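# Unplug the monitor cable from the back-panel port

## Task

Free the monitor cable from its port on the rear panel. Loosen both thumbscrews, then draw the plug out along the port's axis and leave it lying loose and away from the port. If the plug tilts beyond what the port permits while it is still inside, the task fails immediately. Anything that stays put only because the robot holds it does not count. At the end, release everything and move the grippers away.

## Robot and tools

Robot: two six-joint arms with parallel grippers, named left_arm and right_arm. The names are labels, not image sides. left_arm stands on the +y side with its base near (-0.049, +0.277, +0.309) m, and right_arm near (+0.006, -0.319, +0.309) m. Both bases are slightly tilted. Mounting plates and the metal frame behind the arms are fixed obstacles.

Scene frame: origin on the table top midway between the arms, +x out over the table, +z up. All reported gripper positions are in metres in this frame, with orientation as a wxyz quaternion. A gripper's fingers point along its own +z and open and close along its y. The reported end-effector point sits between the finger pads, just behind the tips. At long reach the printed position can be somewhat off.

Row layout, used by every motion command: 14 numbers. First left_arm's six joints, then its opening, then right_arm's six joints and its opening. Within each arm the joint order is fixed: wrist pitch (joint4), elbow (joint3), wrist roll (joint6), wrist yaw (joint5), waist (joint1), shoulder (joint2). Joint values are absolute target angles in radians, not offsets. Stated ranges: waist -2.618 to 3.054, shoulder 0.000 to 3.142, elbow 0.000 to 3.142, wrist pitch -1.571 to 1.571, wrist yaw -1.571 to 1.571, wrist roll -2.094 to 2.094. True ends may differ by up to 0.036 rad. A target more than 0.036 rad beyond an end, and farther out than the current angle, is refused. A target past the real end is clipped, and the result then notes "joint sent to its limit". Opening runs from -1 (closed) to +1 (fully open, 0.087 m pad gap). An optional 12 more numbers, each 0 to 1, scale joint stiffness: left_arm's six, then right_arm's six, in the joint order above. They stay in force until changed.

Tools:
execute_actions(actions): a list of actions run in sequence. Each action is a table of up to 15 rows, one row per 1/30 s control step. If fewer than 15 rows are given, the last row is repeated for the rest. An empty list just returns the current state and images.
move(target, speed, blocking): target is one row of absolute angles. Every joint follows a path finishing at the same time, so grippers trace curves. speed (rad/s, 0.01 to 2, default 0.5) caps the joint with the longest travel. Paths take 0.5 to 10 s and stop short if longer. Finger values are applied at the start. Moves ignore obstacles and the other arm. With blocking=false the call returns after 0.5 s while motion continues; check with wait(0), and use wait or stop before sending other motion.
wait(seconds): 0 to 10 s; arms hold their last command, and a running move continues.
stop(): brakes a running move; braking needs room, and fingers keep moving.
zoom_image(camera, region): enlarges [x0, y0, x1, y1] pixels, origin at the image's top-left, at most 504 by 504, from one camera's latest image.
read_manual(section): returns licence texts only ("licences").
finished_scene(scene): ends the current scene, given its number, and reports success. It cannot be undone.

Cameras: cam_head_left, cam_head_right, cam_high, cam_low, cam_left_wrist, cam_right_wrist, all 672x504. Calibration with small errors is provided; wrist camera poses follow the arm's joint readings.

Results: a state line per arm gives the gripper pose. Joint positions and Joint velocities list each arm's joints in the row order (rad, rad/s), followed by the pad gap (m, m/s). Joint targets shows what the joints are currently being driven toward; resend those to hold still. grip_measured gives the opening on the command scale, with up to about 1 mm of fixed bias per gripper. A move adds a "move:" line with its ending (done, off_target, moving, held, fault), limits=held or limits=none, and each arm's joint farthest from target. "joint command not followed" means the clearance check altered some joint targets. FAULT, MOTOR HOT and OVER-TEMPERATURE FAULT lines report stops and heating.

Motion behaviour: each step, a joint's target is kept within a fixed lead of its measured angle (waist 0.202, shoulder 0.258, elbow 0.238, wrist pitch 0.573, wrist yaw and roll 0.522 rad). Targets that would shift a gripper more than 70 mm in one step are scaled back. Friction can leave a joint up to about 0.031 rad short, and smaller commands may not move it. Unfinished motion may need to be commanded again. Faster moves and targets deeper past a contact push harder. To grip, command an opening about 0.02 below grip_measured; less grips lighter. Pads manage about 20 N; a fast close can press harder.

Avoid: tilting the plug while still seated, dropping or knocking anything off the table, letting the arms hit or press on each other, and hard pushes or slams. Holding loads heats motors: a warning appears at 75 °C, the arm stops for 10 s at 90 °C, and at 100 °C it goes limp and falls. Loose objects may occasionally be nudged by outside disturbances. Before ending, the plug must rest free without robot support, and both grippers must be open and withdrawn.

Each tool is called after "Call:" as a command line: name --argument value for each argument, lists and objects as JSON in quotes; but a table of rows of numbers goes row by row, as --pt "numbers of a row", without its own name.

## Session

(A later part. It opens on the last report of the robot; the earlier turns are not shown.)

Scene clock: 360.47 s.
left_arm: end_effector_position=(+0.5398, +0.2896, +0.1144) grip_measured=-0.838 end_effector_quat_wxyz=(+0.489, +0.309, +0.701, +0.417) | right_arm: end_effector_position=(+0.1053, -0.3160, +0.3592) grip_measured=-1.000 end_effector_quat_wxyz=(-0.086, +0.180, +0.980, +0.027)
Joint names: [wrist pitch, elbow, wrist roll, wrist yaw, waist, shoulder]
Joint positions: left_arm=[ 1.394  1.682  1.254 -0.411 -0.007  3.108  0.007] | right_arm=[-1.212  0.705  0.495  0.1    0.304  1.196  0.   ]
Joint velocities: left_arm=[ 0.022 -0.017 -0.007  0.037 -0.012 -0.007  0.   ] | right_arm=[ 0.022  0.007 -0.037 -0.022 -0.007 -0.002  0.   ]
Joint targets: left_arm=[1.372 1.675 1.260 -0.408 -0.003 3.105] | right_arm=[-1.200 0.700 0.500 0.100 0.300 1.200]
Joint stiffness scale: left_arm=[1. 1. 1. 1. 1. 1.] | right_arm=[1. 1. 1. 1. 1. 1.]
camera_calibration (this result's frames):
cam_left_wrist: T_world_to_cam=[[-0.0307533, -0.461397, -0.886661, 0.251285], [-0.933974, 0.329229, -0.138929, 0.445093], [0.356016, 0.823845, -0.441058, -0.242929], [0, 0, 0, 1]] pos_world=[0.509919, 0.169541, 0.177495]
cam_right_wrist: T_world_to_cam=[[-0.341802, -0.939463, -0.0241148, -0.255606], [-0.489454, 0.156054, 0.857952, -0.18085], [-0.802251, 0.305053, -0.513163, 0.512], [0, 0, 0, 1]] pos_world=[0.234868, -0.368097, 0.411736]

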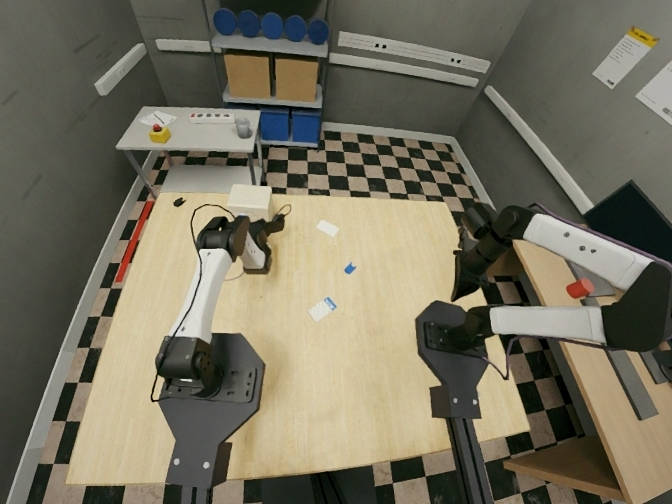

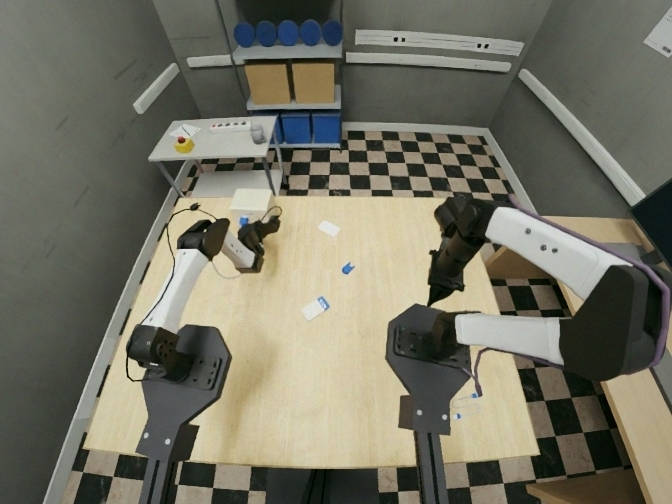

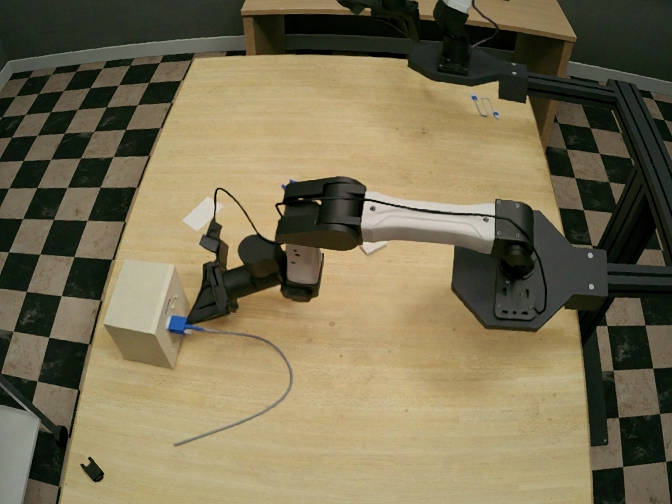

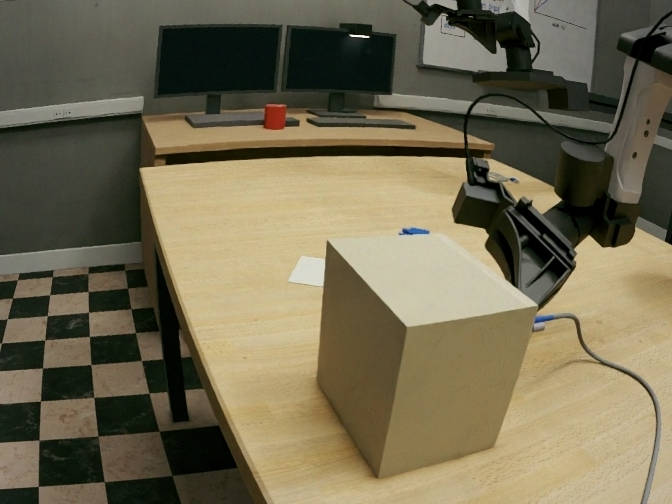

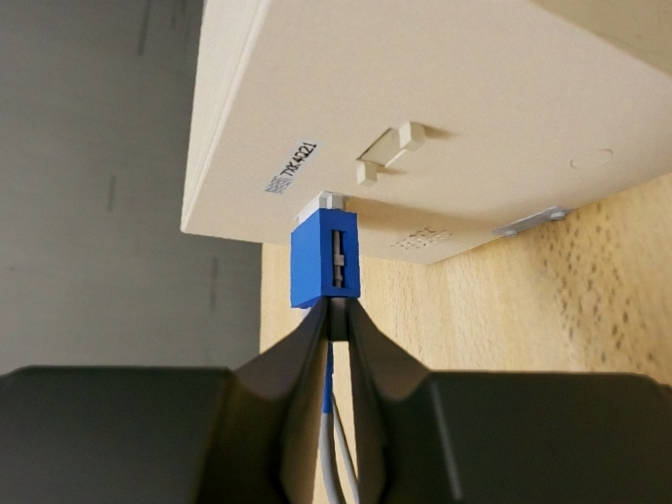

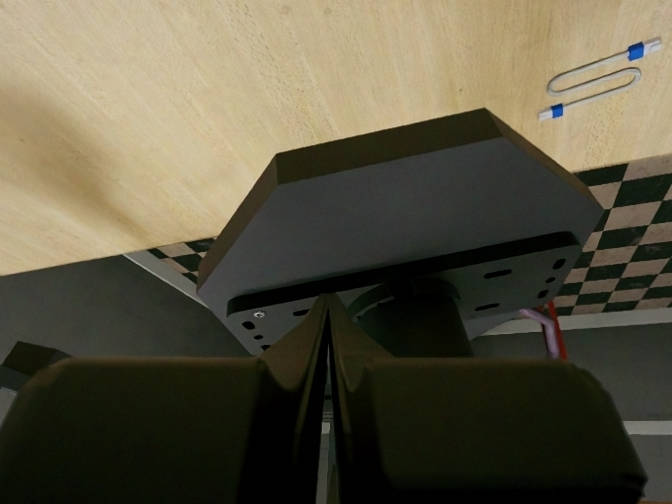

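Call:
execute_actions --actions '[[[1.39,1.668,1.26,-0.408,-0.003,3.103,-1,-1.2,0.7,0.5,0.1,0.3,1.2,-1],[1.4,1.662,1.26,-0.408,-0.003,3.101,-1,-1.2,0.7,0.5,0.1,0.3,1.2,-1],[1.404,1.657,1.26,-0.408,-0.003,3.1,-1,-1.2,0.7,0.5,0.1,0.3,1.2,-1],[1.408,1.652,1.26,-0.408,-0.003,3.098,-1,-1.2,0.7,0.5,0.1,0.3,1.2,-1],[1.41,1.65,1.26,-0.408,-0.003,3.098,-1,-1.2,0.7,0.5,0.1,0.3,1.2,-1]]]'

Call:
zoom_image --camera "cam_left_wrist" --region '[260, 170, 420, 370]'

Scene clock: 361.47 s.
left_arm: end_effector_position=(+0.5397, +0.2893, +0.1158) grip_measured=-0.838 end_effector_quat_wxyz=(+0.491, +0.310, +0.699, +0.416) | right_arm: end_effector_position=(+0.1053, -0.3160, +0.3592) grip_measured=-1.000 end_effector_quat_wxyz=(-0.086, +0.180, +0.980, +0.027)
Joint names: [wrist pitch, elbow, wrist roll, wrist yaw, waist, shoulder]
Joint positions: left_arm=[ 1.4    1.675  1.255 -0.406 -0.007  3.104  0.007] | right_arm=[-1.212  0.705  0.495  0.1    0.304  1.196  0.   ]
Joint velocities: left_arm=[-0.022  0.012 -0.007 -0.037 -0.012  0.002  0.   ] | right_arm=[-0.022 -0.007 -0.139  0.007 -0.007  0.002  0.   ]
Joint targets: left_arm=[1.410 1.650 1.260 -0.408 -0.003 3.098] | right_arm=[-1.200 0.700 0.500 0.100 0.300 1.200]
Joint stiffness scale: left_arm=[1. 1. 1. 1. 1. 1.] | right_arm=[1. 1. 1. 1. 1. 1.]
camera_calibration (this result's frames):
cam_left_wrist: T_world_to_cam=[[-0.029931, -0.461054, -0.886867, 0.25187], [-0.932161, 0.333149, -0.141734, 0.443489], [0.360806, 0.82246, -0.439748, -0.244267], [0, 0, 0, 1]] pos_world=[0.509075, 0.169278, 0.178817]
cam_right_wrist: T_world_to_cam=[[-0.341802, -0.939463, -0.0241148, -0.255606], [-0.489454, 0.156054, 0.857952, -0.18085], [-0.802251, 0.305053, -0.513163, 0.512], [0, 0, 0, 1]] pos_world=[0.234868, -0.368097, 0.411736]

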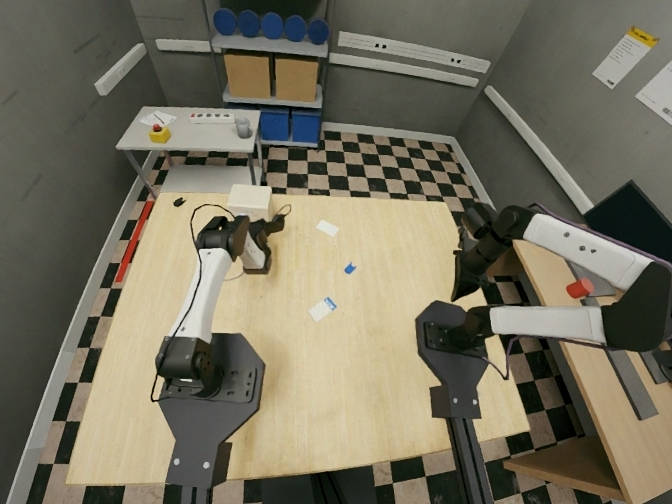

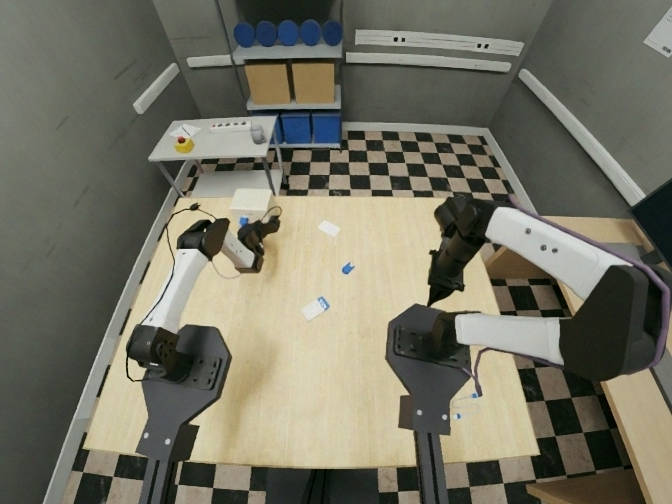

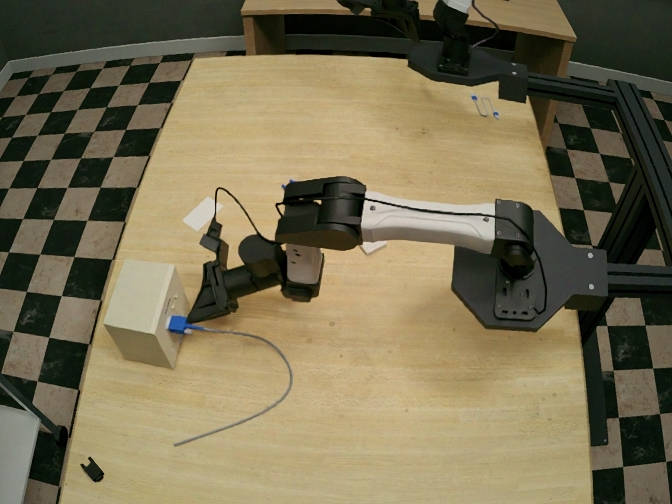

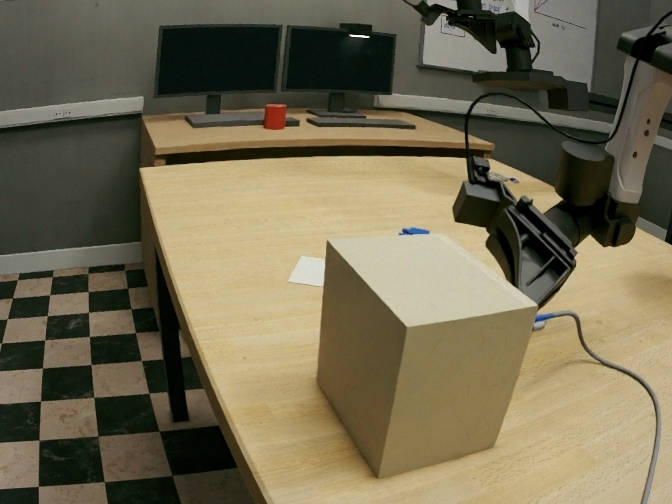

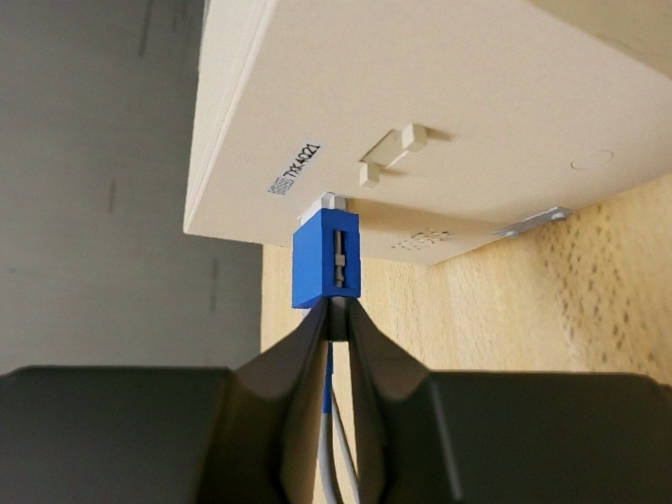

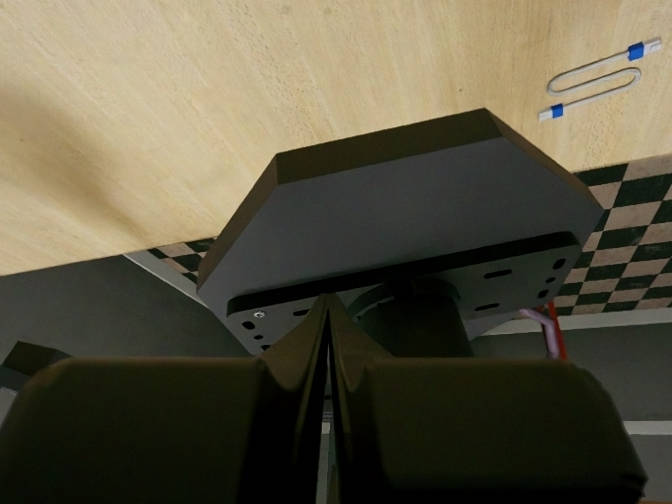

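Region (260, 170, 420, 370) of cam_left_wrist's 672x504 image, scaled by 2.520, with more detail than that image has; it fills the left 403 columns of this view, and the rest is white.

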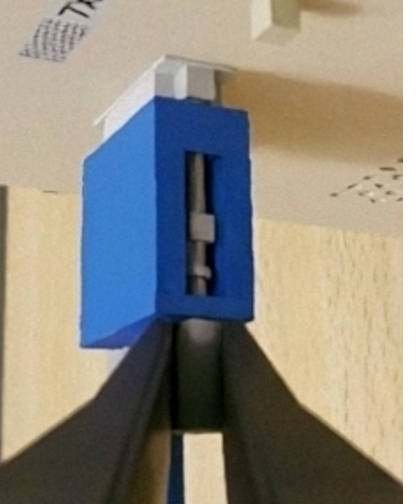

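Call:
execute_actions --actions '[[[1.345,1.661,1.2,-0.393,0.002,3.096,-1,-1.2,0.7,0.5,0.1,0.3,1.2,-1],[1.307,1.64,1.1,-0.372,0.005,3.076,-1,-1.2,0.7,0.5,0.1,0.3,1.2,-1],[1.271,1.613,1.005,-0.346,0.01,3.049,-1,-1.2,0.7,0.5,0.1,0.3,1.2,-1],[1.25,1.588,0.949,-0.329,0.015,3.022,-1,-1.2,0.7,0.5,0.1,0.3,1.2,-1],[1.228,1.564,0.893,-0.308,0.022,2.997,-1,-1.2,0.7,0.5,0.1,0.3,1.2,-1],[1.206,1.542,0.837,-0.283,0.03,2.972,-1,-1.2,0.7,0.5,0.1,0.3,1.2,-1],[1.184,1.522,0.781,-0.26,0.038,2.948,-1,-1.2,0.7,0.5,0.1,0.3,1.2,-1],[1.161,1.503,0.725,-0.232,0.047,2.925,-1,-1.2,0.7,0.5,0.1,0.3,1.2,-1],[1.139,1.487,0.669,-0.203,0.057,2.902,-1,-1.2,0.7,0.5,0.1,0.3,1.2,-1],[1.116,1.471,0.613,-0.173,0.067,2.881,-1,-1.2,0.7,0.5,0.1,0.3,1.2,-1],[1.092,1.458,0.557,-0.139,0.08,2.86,-1,-1.2,0.7,0.5,0.1,0.3,1.2,-1],[1.068,1.446,0.501,-0.104,0.092,2.84,-1,-1.2,0.7,0.5,0.1,0.3,1.2,-1],[1.063,1.438,0.496,-0.1,0.099,2.826,-1,-1.2,0.7,0.5,0.1,0.3,1.2,-1],[1.068,1.434,0.505,-0.102,0.104,2.818,-1,-1.2,0.7,0.5,0.1,0.3,1.2,-1],[1.082,1.434,0.54,-0.123,0.101,2.818,-1,-1.2,0.7,0.5,0.1,0.3,1.2,-1]],[[1.092,1.434,0.56,-0.134,0.101,2.818,-1,-1.2,0.7,0.5,0.1,0.3,1.2,-1],[1.097,1.434,0.575,-0.138,0.101,2.818,-0.68,-1.2,0.7,0.5,0.1,0.3,1.2,-1],[1.105,1.445,0.585,-0.145,0.096,2.825,-0.68,-1.2,0.7,0.5,0.1,0.3,1.2,-1],[1.12,1.457,0.6,-0.158,0.09,2.835,-0.68,-1.2,0.7,0.5,0.1,0.3,1.2,-1],[1.15,1.472,0.66,-0.195,0.083,2.848,-0.68,-1.2,0.7,0.5,0.1,0.3,1.2,-1],[1.205,1.481,0.79,-0.272,0.07,2.865,-0.68,-1.2,0.7,0.5,0.1,0.3,1.2,-1],[1.235,1.493,0.855,-0.308,0.058,2.885,-0.68,-1.2,0.7,0.5,0.1,0.3,1.2,-1],[1.257,1.506,0.91,-0.333,0.046,2.906,-0.68,-1.2,0.7,0.5,0.1,0.3,1.2,-1],[1.28,1.522,0.966,-0.353,0.037,2.927,-0.68,-1.2,0.7,0.5,0.1,0.3,1.2,-1],[1.301,1.538,1.022,-0.375,0.028,2.95,-0.68,-1.2,0.7,0.5,0.1,0.3,1.2,-1],[1.324,1.557,1.078,-0.394,0.019,2.973,-0.68,-1.2,0.7,0.5,0.1,0.3,1.2,-1],[1.346,1.577,1.134,-0.408,0.011,2.997,-0.68,-1.2,0.7,0.5,0.1,0.3,1.2,-1],[1.368,1.599,1.19,-0.425,0.005,3.022,-0.68,-1.2,0.7,0.5,0.1,0.3,1.2,-1],[1.39,1.623,1.246,-0.435,-0.001,3.047,-0.68,-1.2,0.7,0.5,0.1,0.3,1.2,-1],[1.41,1.648,1.302,-0.444,-0.006,3.074,-0.68,-1.2,0.7,0.5,0.1,0.3,1.2,-1]],[[1.43,1.675,1.358,-0.453,-0.01,3.101,-0.68,-1.2,0.7,0.5,0.1,0.3,1.2,-1],[1.428,1.693,1.35,-0.446,-0.012,3.118,-0.68,-1.2,0.7,0.5,0.1,0.3,1.2,-1],[1.414,1.701,1.32,-0.437,-0.013,3.126,-0.68,-1.2,0.7,0.5,0.1,0.3,1.2,-1],[1.402,1.701,1.29,-0.43,-0.013,3.126,-0.68,-1.2,0.7,0.5,0.1,0.3,1.2,-1],[1.396,1.701,1.278,-0.425,-0.013,3.126,-0.72,-1.2,0.7,0.5,0.1,0.3,1.2,-1],[1.396,1.701,1.275,-0.425,-0.013,3.126,-0.76,-1.2,0.7,0.5,0.1,0.3,1.2,-1],[1.39,1.695,1.27,-0.42,-0.01,3.12,-0.8,-1.2,0.7,0.5,0.1,0.3,1.2,-1],[1.38,1.685,1.263,-0.413,-0.006,3.11,-0.85,-1.2,0.7,0.5,0.1,0.3,1.2,-1],[1.372,1.675,1.26,-0.408,-0.003,3.105,-1,-1.2,0.7,0.5,0.1,0.3,1.2,-1]],[[1.345,1.661,1.2,-0.393,0.002,3.096,-1,-1.2,0.7,0.5,0.1,0.3,1.2,-1],[1.307,1.64,1.1,-0.372,0.005,3.076,-1,-1.2,0.7,0.5,0.1,0.3,1.2,-1],[1.271,1.613,1.005,-0.346,0.01,3.049,-1,-1.2,0.7,0.5,0.1,0.3,1.2,-1],[1.25,1.588,0.949,-0.329,0.015,3.022,-1,-1.2,0.7,0.5,0.1,0.3,1.2,-1],[1.228,1.564,0.893,-0.308,0.022,2.997,-1,-1.2,0.7,0.5,0.1,0.3,1.2,-1],[1.206,1.542,0.837,-0.283,0.03,2.972,-1,-1.2,0.7,0.5,0.1,0.3,1.2,-1],[1.184,1.522,0.781,-0.26,0.038,2.948,-1,-1.2,0.7,0.5,0.1,0.3,1.2,-1],[1.161,1.503,0.725,-0.232,0.047,2.925,-1,-1.2,0.7,0.5,0.1,0.3,1.2,-1],[1.139,1.487,0.669,-0.203,0.057,2.902,-1,-1.2,0.7,0.5,0.1,0.3,1.2,-1],[1.116,1.471,0.613,-0.173,0.067,2.881,-1,-1.2,0.7,0.5,0.1,0.3,1.2,-1],[1.092,1.458,0.557,-0.139,0.08,2.86,-1,-1.2,0.7,0.5,0.1,0.3,1.2,-1],[1.068,1.446,0.501,-0.104,0.092,2.84,-1,-1.2,0.7,0.5,0.1,0.3,1.2,-1],[1.063,1.438,0.496,-0.1,0.099,2.826,-1,-1.2,0.7,0.5,0.1,0.3,1.2,-1],[1.068,1.434,0.505,-0.102,0.104,2.818,-1,-1.2,0.7,0.5,0.1,0.3,1.2,-1],[1.082,1.434,0.54,-0.123,0.101,2.818,-1,-1.2,0.7,0.5,0.1,0.3,1.2,-1]],[[1.092,1.434,0.56,-0.134,0.101,2.818,-1,-1.2,0.7,0.5,0.1,0.3,1.2,-1],[1.097,1.434,0.575,-0.138,0.101,2.818,-0.68,-1.2,0.7,0.5,0.1,0.3,1.2,-1],[1.105,1.445,0.585,-0.145,0.096,2.825,-0.68,-1.2,0.7,0.5,0.1,0.3,1.2,-1],[1.12,1.457,0.6,-0.158,0.09,2.835,-0.68,-1.2,0.7,0.5,0.1,0.3,1.2,-1],[1.15,1.472,0.66,-0.195,0.083,2.848,-0.68,-1.2,0.7,0.5,0.1,0.3,1.2,-1],[1.205,1.481,0.79,-0.272,0.07,2.865,-0.68,-1.2,0.7,0.5,0.1,0.3,1.2,-1],[1.235,1.493,0.855,-0.308,0.058,2.885,-0.68,-1.2,0.7,0.5,0.1,0.3,1.2,-1],[1.257,1.506,0.91,-0.333,0.046,2.906,-0.68,-1.2,0.7,0.5,0.1,0.3,1.2,-1],[1.28,1.522,0.966,-0.353,0.037,2.927,-0.68,-1.2,0.7,0.5,0.1,0.3,1.2,-1],[1.301,1.538,1.022,-0.375,0.028,2.95,-0.68,-1.2,0.7,0.5,0.1,0.3,1.2,-1],[1.324,1.557,1.078,-0.394,0.019,2.973,-0.68,-1.2,0.7,0.5,0.1,0.3,1.2,-1],[1.346,1.577,1.134,-0.408,0.011,2.997,-0.68,-1.2,0.7,0.5,0.1,0.3,1.2,-1],[1.368,1.599,1.19,-0.425,0.005,3.022,-0.68,-1.2,0.7,0.5,0.1,0.3,1.2,-1],[1.39,1.623,1.246,-0.435,-0.001,3.047,-0.68,-1.2,0.7,0.5,0.1,0.3,1.2,-1],[1.41,1.648,1.302,-0.444,-0.006,3.074,-0.68,-1.2,0.7,0.5,0.1,0.3,1.2,-1]],[[1.43,1.675,1.358,-0.453,-0.01,3.101,-0.68,-1.2,0.7,0.5,0.1,0.3,1.2,-1],[1.428,1.693,1.35,-0.446,-0.012,3.118,-0.68,-1.2,0.7,0.5,0.1,0.3,1.2,-1],[1.414,1.701,1.32,-0.437,-0.013,3.126,-0.68,-1.2,0.7,0.5,0.1,0.3,1.2,-1],[1.402,1.701,1.29,-0.43,-0.013,3.126,-0.68,-1.2,0.7,0.5,0.1,0.3,1.2,-1],[1.396,1.701,1.278,-0.425,-0.013,3.126,-0.72,-1.2,0.7,0.5,0.1,0.3,1.2,-1],[1.396,1.701,1.275,-0.425,-0.013,3.126,-0.76,-1.2,0.7,0.5,0.1,0.3,1.2,-1],[1.39,1.695,1.27,-0.42,-0.01,3.12,-0.8,-1.2,0.7,0.5,0.1,0.3,1.2,-1],[1.38,1.685,1.263,-0.413,-0.006,3.11,-0.85,-1.2,0.7,0.5,0.1,0.3,1.2,-1],[1.372,1.675,1.26,-0.408,-0.003,3.105,-1,-1.2,0.7,0.5,0.1,0.3,1.2,-1]],[[1.345,1.661,1.2,-0.393,0.002,3.096,-1,-1.2,0.7,0.5,0.1,0.3,1.2,-1],[1.307,1.64,1.1,-0.372,0.005,3.076,-1,-1.2,0.7,0.5,0.1,0.3,1.2,-1],[1.271,1.613,1.005,-0.346,0.01,3.049,-1,-1.2,0.7,0.5,0.1,0.3,1.2,-1],[1.25,1.588,0.949,-0.329,0.015,3.022,-1,-1.2,0.7,0.5,0.1,0.3,1.2,-1],[1.228,1.564,0.893,-0.308,0.022,2.997,-1,-1.2,0.7,0.5,0.1,0.3,1.2,-1],[1.206,1.542,0.837,-0.283,0.03,2.972,-1,-1.2,0.7,0.5,0.1,0.3,1.2,-1],[1.184,1.522,0.781,-0.26,0.038,2.948,-1,-1.2,0.7,0.5,0.1,0.3,1.2,-1],[1.161,1.503,0.725,-0.232,0.047,2.925,-1,-1.2,0.7,0.5,0.1,0.3,1.2,-1],[1.139,1.487,0.669,-0.203,0.057,2.902,-1,-1.2,0.7,0.5,0.1,0.3,1.2,-1],[1.116,1.471,0.613,-0.173,0.067,2.881,-1,-1.2,0.7,0.5,0.1,0.3,1.2,-1],[1.092,1.458,0.557,-0.139,0.08,2.86,-1,-1.2,0.7,0.5,0.1,0.3,1.2,-1],[1.068,1.446,0.501,-0.104,0.092,2.84,-1,-1.2,0.7,0.5,0.1,0.3,1.2,-1],[1.063,1.438,0.496,-0.1,0.099,2.826,-1,-1.2,0.7,0.5,0.1,0.3,1.2,-1],[1.068,1.434,0.505,-0.102,0.104,2.818,-1,-1.2,0.7,0.5,0.1,0.3,1.2,-1],[1.082,1.434,0.54,-0.123,0.101,2.818,-1,-1.2,0.7,0.5,0.1,0.3,1.2,-1]],[[1.092,1.434,0.56,-0.134,0.101,2.818,-1,-1.2,0.7,0.5,0.1,0.3,1.2,-1],[1.097,1.434,0.575,-0.138,0.101,2.818,-0.68,-1.2,0.7,0.5,0.1,0.3,1.2,-1],[1.105,1.445,0.585,-0.145,0.096,2.825,-0.68,-1.2,0.7,0.5,0.1,0.3,1.2,-1],[1.12,1.457,0.6,-0.158,0.09,2.835,-0.68,-1.2,0.7,0.5,0.1,0.3,1.2,-1],[1.15,1.472,0.66,-0.195,0.083,2.848,-0.68,-1.2,0.7,0.5,0.1,0.3,1.2,-1],[1.205,1.481,0.79,-0.272,0.07,2.865,-0.68,-1.2,0.7,0.5,0.1,0.3,1.2,-1],[1.235,1.493,0.855,-0.308,0.058,2.885,-0.68,-1.2,0.7,0.5,0.1,0.3,1.2,-1],[1.257,1.506,0.91,-0.333,0.046,2.906,-0.68,-1.2,0.7,0.5,0.1,0.3,1.2,-1],[1.28,1.522,0.966,-0.353,0.037,2.927,-0.68,-1.2,0.7,0.5,0.1,0.3,1.2,-1],[1.301,1.538,1.022,-0.375,0.028,2.95,-0.68,-1.2,0.7,0.5,0.1,0.3,1.2,-1],[1.324,1.557,1.078,-0.394,0.019,2.973,-0.68,-1.2,0.7,0.5,0.1,0.3,1.2,-1],[1.346,1.577,1.134,-0.408,0.011,2.997,-0.68,-1.2,0.7,0.5,0.1,0.3,1.2,-1],[1.368,1.599,1.19,-0.425,0.005,3.022,-0.68,-1.2,0.7,0.5,0.1,0.3,1.2,-1],[1.39,1.623,1.246,-0.435,-0.001,3.047,-0.68,-1.2,0.7,0.5,0.1,0.3,1.2,-1],[1.41,1.648,1.302,-0.444,-0.006,3.074,-0.68,-1.2,0.7,0.5,0.1,0.3,1.2,-1]],[[1.43,1.675,1.358,-0.453,-0.01,3.101,-0.68,-1.2,0.7,0.5,0.1,0.3,1.2,-1],[1.428,1.693,1.35,-0.446,-0.012,3.118,-0.68,-1.2,0.7,0.5,0.1,0.3,1.2,-1],[1.414,1.701,1.32,-0.437,-0.013,3.126,-0.68,-1.2,0.7,0.5,0.1,0.3,1.2,-1],[1.402,1.701,1.29,-0.43,-0.013,3.126,-0.68,-1.2,0.7,0.5,0.1,0.3,1.2,-1],[1.396,1.701,1.278,-0.425,-0.013,3.126,-0.72,-1.2,0.7,0.5,0.1,0.3,1.2,-1],[1.396,1.701,1.275,-0.425,-0.013,3.126,-0.76,-1.2,0.7,0.5,0.1,0.3,1.2,-1],[1.39,1.695,1.27,-0.42,-0.01,3.12,-0.8,-1.2,0.7,0.5,0.1,0.3,1.2,-1],[1.38,1.685,1.263,-0.413,-0.006,3.11,-0.85,-1.2,0.7,0.5,0.1,0.3,1.2,-1],[1.372,1.675,1.26,-0.408,-0.003,3.105,-1,-1.2,0.7,0.5,0.1,0.3,1.2,-1]],[[1.345,1.661,1.2,-0.393,0.002,3.096,-1,-1.2,0.7,0.5,0.1,0.3,1.2,-1],[1.307,1.64,1.1,-0.372,0.005,3.076,-1,-1.2,0.7,0.5,0.1,0.3,1.2,-1],[1.271,1.613,1.005,-0.346,0.01,3.049,-1,-1.2,0.7,0.5,0.1,0.3,1.2,-1],[1.25,1.588,0.949,-0.329,0.015,3.022,-1,-1.2,0.7,0.5,0.1,0.3,1.2,-1],[1.228,1.564,0.893,-0.308,0.022,2.997,-1,-1.2,0.7,0.5,0.1,0.3,1.2,-1],[1.206,1.542,0.837,-0.283,0.03,2.972,-1,-1.2,0.7,0.5,0.1,0.3,1.2,-1],[1.184,1.522,0.781,-0.26,0.038,2.948,-1,-1.2,0.7,0.5,0.1,0.3,1.2,-1],[1.161,1.503,0.725,-0.232,0.047,2.925,-1,-1.2,0.7,0.5,0.1,0.3,1.2,-1],[1.139,1.487,0.669,-0.203,0.057,2.902,-1,-1.2,0.7,0.5,0.1,0.3,1.2,-1],[1.116,1.471,0.613,-0.173,0.067,2.881,-1,-1.2,0.7,0.5,0.1,0.3,1.2,-1],[1.092,1.458,0.557,-0.139,0.08,2.86,-1,-1.2,0.7,0.5,0.1,0.3,1.2,-1],[1.068,1.446,0.501,-0.104,0.092,2.84,-1,-1.2,0.7,0.5,0.1,0.3,1.2,-1],[1.063,1.438,0.496,-0.1,0.099,2.826,-1,-1.2,0.7,0.5,0.1,0.3,1.2,-1],[1.068,1.434,0.505,-0.102,0.104,2.818,-1,-1.2,0.7,0.5,0.1,0.3,1.2,-1],[1.082,1.434,0.54,-0.123,0.101,2.818,-1,-1.2,0.7,0.5,0.1,0.3,1.2,-1]],[[1.092,1.434,0.56,-0.134,0.101,2.818,-1,-1.2,0.7,0.5,0.1,0.3,1.2,-1],[1.097,1.434,0.575,-0.138,0.101,2.818,-0.68,-1.2,0.7,0.5,0.1,0.3,1.2,-1],[1.105,1.445,0.585,-0.145,0.096,2.825,-0.68,-1.2,0.7,0.5,0.1,0.3,1.2,-1],[1.12,1.457,0.6,-0.158,0.09,2.835,-0.68,-1.2,0.7,0.5,0.1,0.3,1.2,-1],[1.15,1.472,0.66,-0.195,0.083,2.848,-0.68,-1.2,0.7,0.5,0.1,0.3,1.2,-1],[1.205,1.481,0.79,-0.272,0.07,2.865,-0.68,-1.2,0.7,0.5,0.1,0.3,1.2,-1],[1.235,1.493,0.855,-0.308,0.058,2.885,-0.68,-1.2,0.7,0.5,0.1,0.3,1.2,-1],[1.257,1.506,0.91,-0.333,0.046,2.906,-0.68,-1.2,0.7,0.5,0.1,0.3,1.2,-1],[1.28,1.522,0.966,-0.353,0.037,2.927,-0.68,-1.2,0.7,0.5,0.1,0.3,1.2,-1],[1.301,1.538,1.022,-0.375,0.028,2.95,-0.68,-1.2,0.7,0.5,0.1,0.3,1.2,-1],[1.324,1.557,1.078,-0.394,0.019,2.973,-0.68,-1.2,0.7,0.5,0.1,0.3,1.2,-1],[1.346,1.577,1.134,-0.408,0.011,2.997,-0.68,-1.2,0.7,0.5,0.1,0.3,1.2,-1],[1.368,1.599,1.19,-0.425,0.005,3.022,-0.68,-1.2,0.7,0.5,0.1,0.3,1.2,-1],[1.39,1.623,1.246,-0.435,-0.001,3.047,-0.68,-1.2,0.7,0.5,0.1,0.3,1.2,-1],[1.41,1.648,1.302,-0.444,-0.006,3.074,-0.68,-1.2,0.7,0.5,0.1,0.3,1.2,-1]],[[1.43,1.675,1.358,-0.453,-0.01,3.101,-0.68,-1.2,0.7,0.5,0.1,0.3,1.2,-1],[1.428,1.693,1.35,-0.446,-0.012,3.118,-0.68,-1.2,0.7,0.5,0.1,0.3,1.2,-1],[1.414,1.701,1.32,-0.437,-0.013,3.126,-0.68,-1.2,0.7,0.5,0.1,0.3,1.2,-1],[1.402,1.701,1.29,-0.43,-0.013,3.126,-0.68,-1.2,0.7,0.5,0.1,0.3,1.2,-1],[1.396,1.701,1.278,-0.425,-0.013,3.126,-0.72,-1.2,0.7,0.5,0.1,0.3,1.2,-1],[1.396,1.701,1.275,-0.425,-0.013,3.126,-0.76,-1.2,0.7,0.5,0.1,0.3,1.2,-1],[1.39,1.695,1.27,-0.42,-0.01,3.12,-0.8,-1.2,0.7,0.5,0.1,0.3,1.2,-1],[1.38,1.685,1.263,-0.413,-0.006,3.11,-0.85,-1.2,0.7,0.5,0.1,0.3,1.2,-1],[1.372,1.675,1.26,-0.408,-0.003,3.105,-1,-1.2,0.7,0.5,0.1,0.3,1.2,-1]]]'

Call:
zoom_image --camera "cam_left_wrist" --region '[260, 190, 420, 390]'

Scene clock: 373.30 s.
left_arm: end_effector_position=(+0.5398, +0.2898, +0.1143) grip_measured=-0.838 end_effector_quat_wxyz=(+0.489, +0.309, +0.701, +0.417) | right_arm: end_effector_position=(+0.1053, -0.3160, +0.3592) grip_measured=-1.000 end_effector_quat_wxyz=(-0.086, +0.180, +0.980, +0.027)
Joint names: [wrist pitch, elbow, wrist roll, wrist yaw, waist, shoulder]
Joint positions: left_arm=[ 1.394  1.682  1.254 -0.412 -0.007  3.108  0.007] | right_arm=[-1.212  0.705  0.495  0.1    0.304  1.196  0.   ]
Joint velocities: left_arm=[ 0.007  0.007  0.037  0.022 -0.002  0.002 -0.001] | right_arm=[-0.051 -0.022  0.022 -0.051 -0.002 -0.017  0.   ]
Joint targets: left_arm=[1.372 1.675 1.260 -0.408 -0.003 3.105] | right_arm=[-1.200 0.700 0.500 0.100 0.300 1.200]
Joint stiffness scale: left_arm=[1. 1. 1. 1. 1. 1.] | right_arm=[1. 1. 1. 1. 1. 1.]
camera_calibration (this result's frames):
cam_left_wrist: T_world_to_cam=[[-0.0310182, -0.460977, -0.88687, 0.251309], [-0.934258, 0.328731, -0.138192, 0.44518], [0.355245, 0.824279, -0.440869, -0.242756], [0, 0, 0, 1]] pos_world=[0.509946, 0.169602, 0.177375]
cam_right_wrist: T_world_to_cam=[[-0.341802, -0.939463, -0.0241148, -0.255606], [-0.489454, 0.156054, 0.857952, -0.18085], [-0.802251, 0.305053, -0.513163, 0.512], [0, 0, 0, 1]] pos_world=[0.234868, -0.368097, 0.411736]

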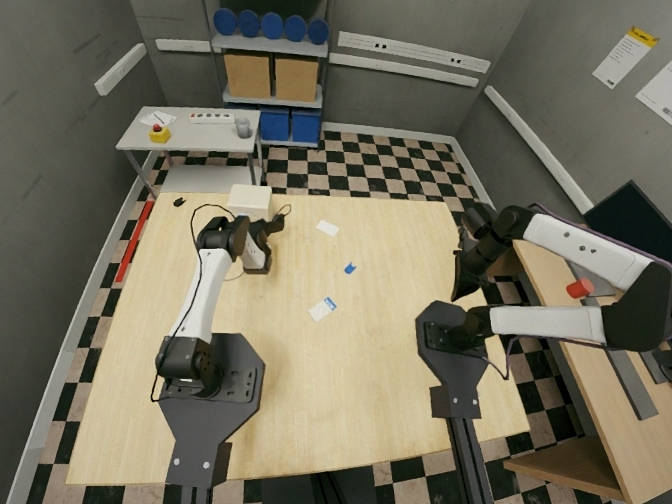

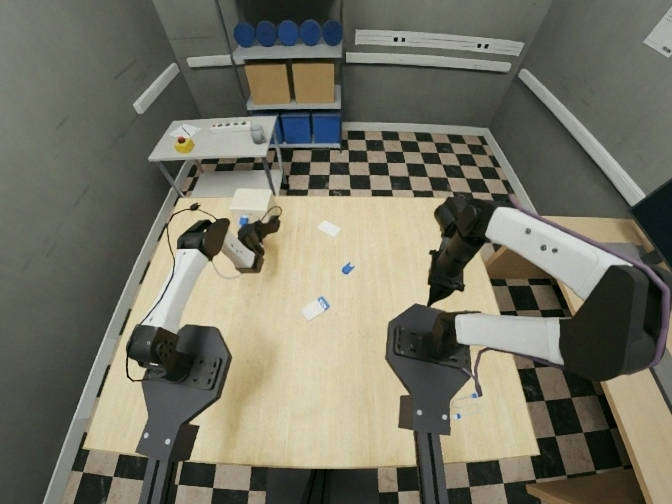

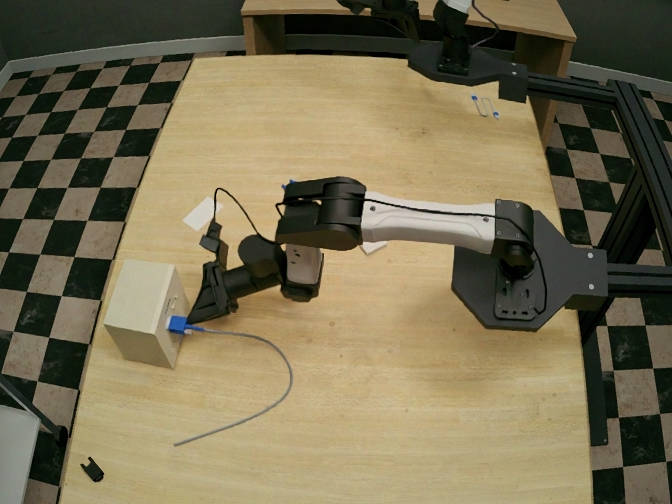

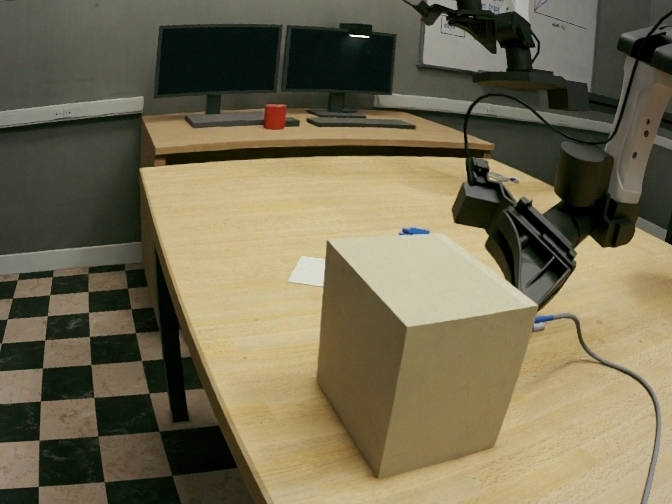

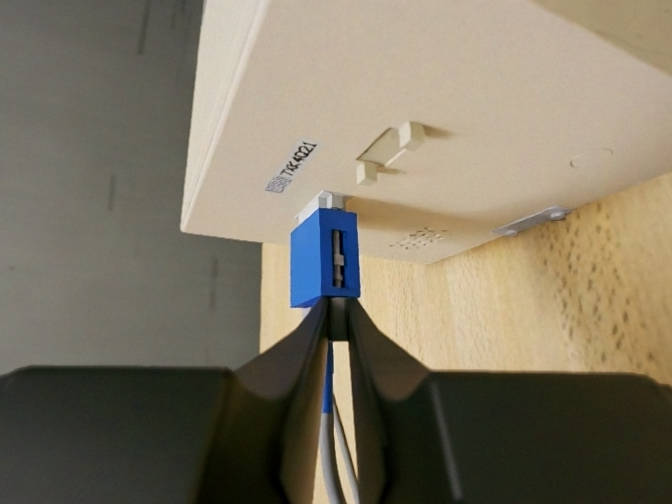

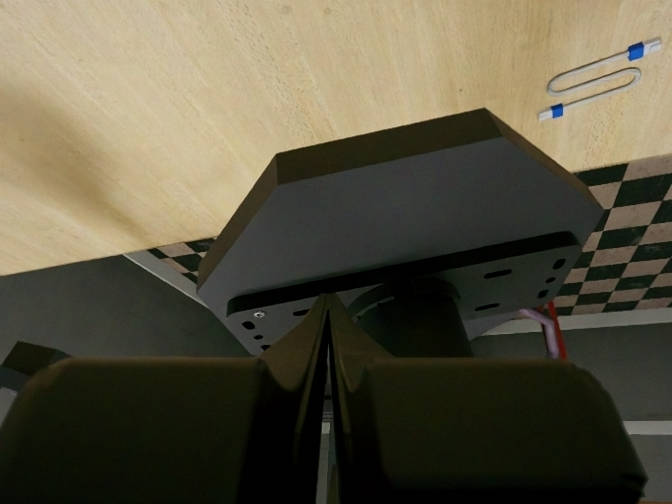

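Region (260, 190, 420, 390) of cam_left_wrist's 672x504 image, scaled by 2.520, with more detail than that image has; it fills the left 403 columns of this view, and the rest is white.

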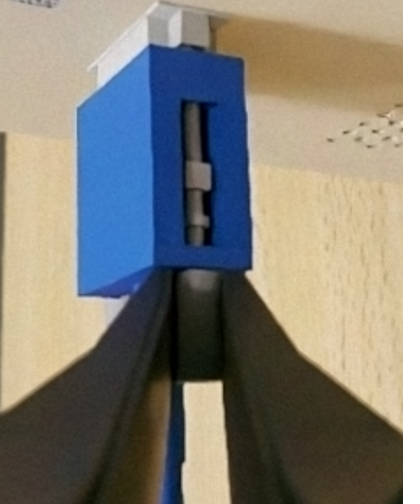

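Call:
execute_actions --actions '[[[1.385,1.665,1.26,-0.408,-0.003,3.105,-1,-1.2,0.7,0.5,0.1,0.3,1.2,-1],[1.395,1.658,1.26,-0.408,-0.003,3.105,-1,-1.2,0.7,0.5,0.1,0.3,1.2,-1],[1.4,1.652,1.26,-0.408,-0.003,3.105,-1,-1.2,0.7,0.5,0.1,0.3,1.2,-1],[1.402,1.647,1.26,-0.408,-0.003,3.105,-1,-1.2,0.7,0.5,0.1,0.3,1.2,-1],[1.405,1.642,1.26,-0.408,-0.003,3.105,-1,-1.2,0.7,0.5,0.1,0.3,1.2,-1],[1.408,1.638,1.26,-0.408,-0.003,3.105,-1,-1.2,0.7,0.5,0.1,0.3,1.2,-1]]]'

Call:
zoom_image --camera "cam_left_wrist" --region '[260, 170, 420, 370]'

Scene clock: 374.60 s.
left_arm: end_effector_position=(+0.5392, +0.2884, +0.1158) grip_measured=-0.838 end_effector_quat_wxyz=(+0.493, +0.312, +0.698, +0.415) | right_arm: end_effector_position=(+0.1053, -0.3160, +0.3592) grip_measured=-1.000 end_effector_quat_wxyz=(-0.086, +0.180, +0.980, +0.027)
Joint names: [wrist pitch, elbow, wrist roll, wrist yaw, waist, shoulder]
Joint positions: left_arm=[ 1.405  1.67   1.255 -0.4   -0.007  3.104  0.007] | right_arm=[-1.212  0.705  0.495  0.1    0.304  1.196  0.   ]
Joint velocities: left_arm=[ 0.051 -0.002 -0.007 -0.066 -0.017 -0.002 -0.001] | right_arm=[ 0.007  0.007 -0.066 -0.007  0.022 -0.007  0.   ]
Joint targets: left_arm=[1.408 1.638 1.260 -0.408 -0.003 3.105] | right_arm=[-1.200 0.700 0.500 0.100 0.300 1.200]
Joint stiffness scale: left_arm=[1. 1. 1. 1. 1. 1.] | right_arm=[1. 1. 1. 1. 1. 1.]
camera_calibration (this result's frames):
cam_left_wrist: T_world_to_cam=[[-0.031366, -0.461581, -0.886543, 0.252291], [-0.929977, 0.338518, -0.143347, 0.440734], [0.366277, 0.819969, -0.439878, -0.245601], [0, 0, 0, 1]] pos_world=[0.507744, 0.168641, 0.178811]
cam_right_wrist: T_world_to_cam=[[-0.341802, -0.939463, -0.0241148, -0.255606], [-0.489454, 0.156054, 0.857952, -0.18085], [-0.802251, 0.305053, -0.513163, 0.512], [0, 0, 0, 1]] pos_world=[0.234868, -0.368097, 0.411736]

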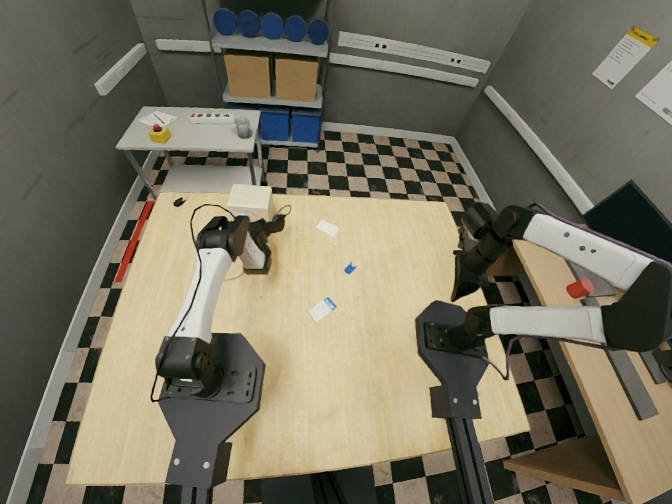

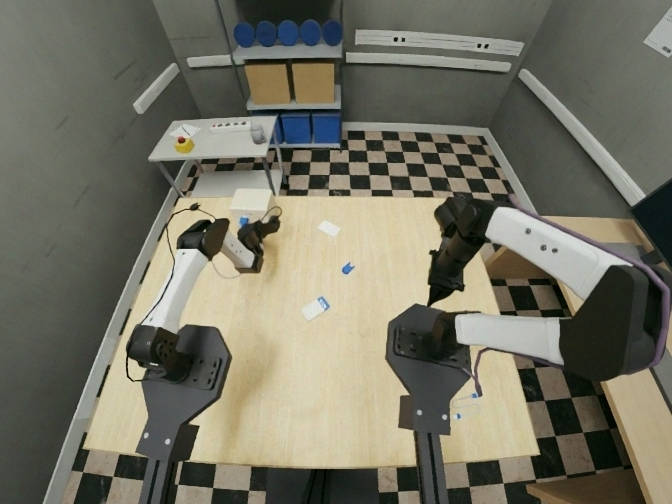

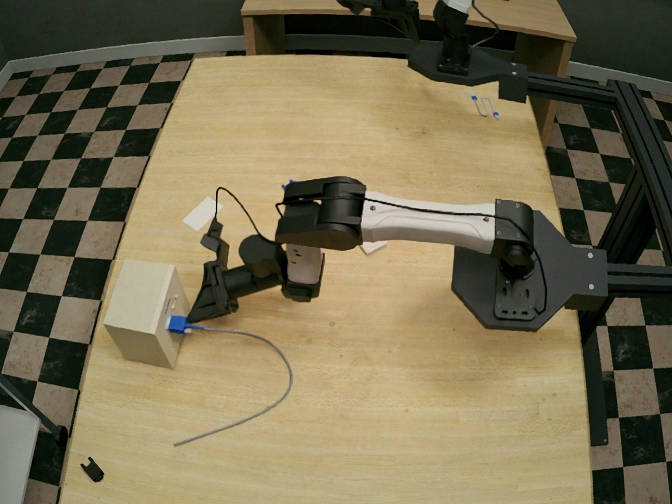

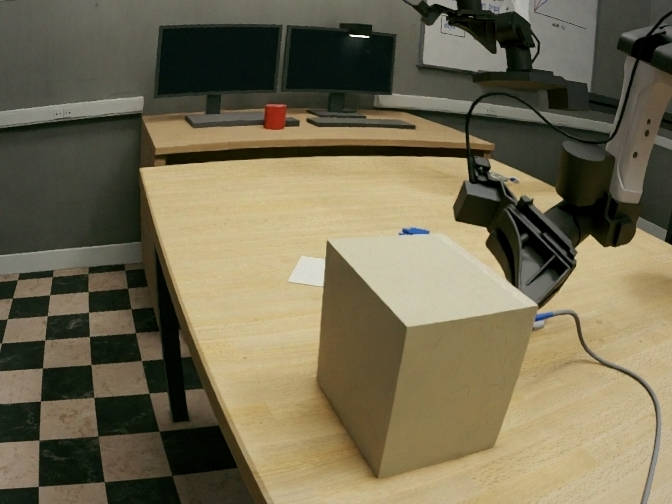

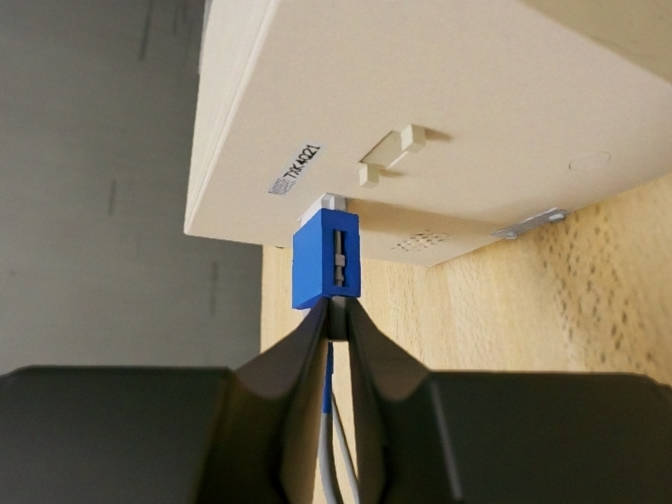

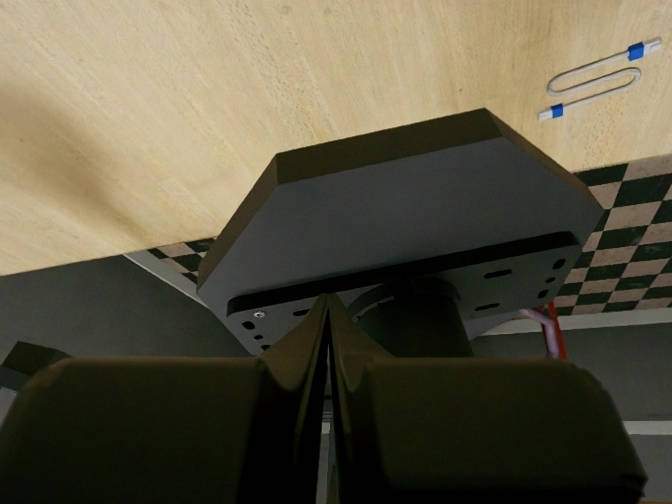

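Region (260, 170, 420, 370) of cam_left_wrist's 672x504 image, scaled by 2.520, with more detail than that image has; it fills the left 403 columns of this view, and the rest is white.

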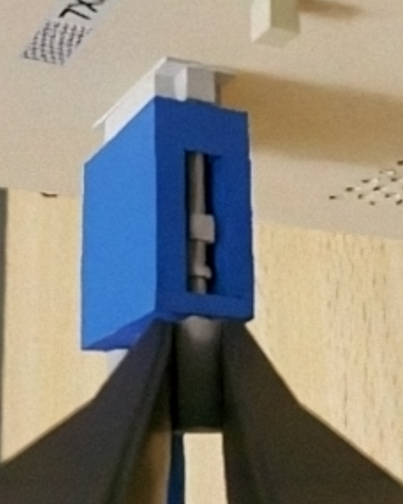

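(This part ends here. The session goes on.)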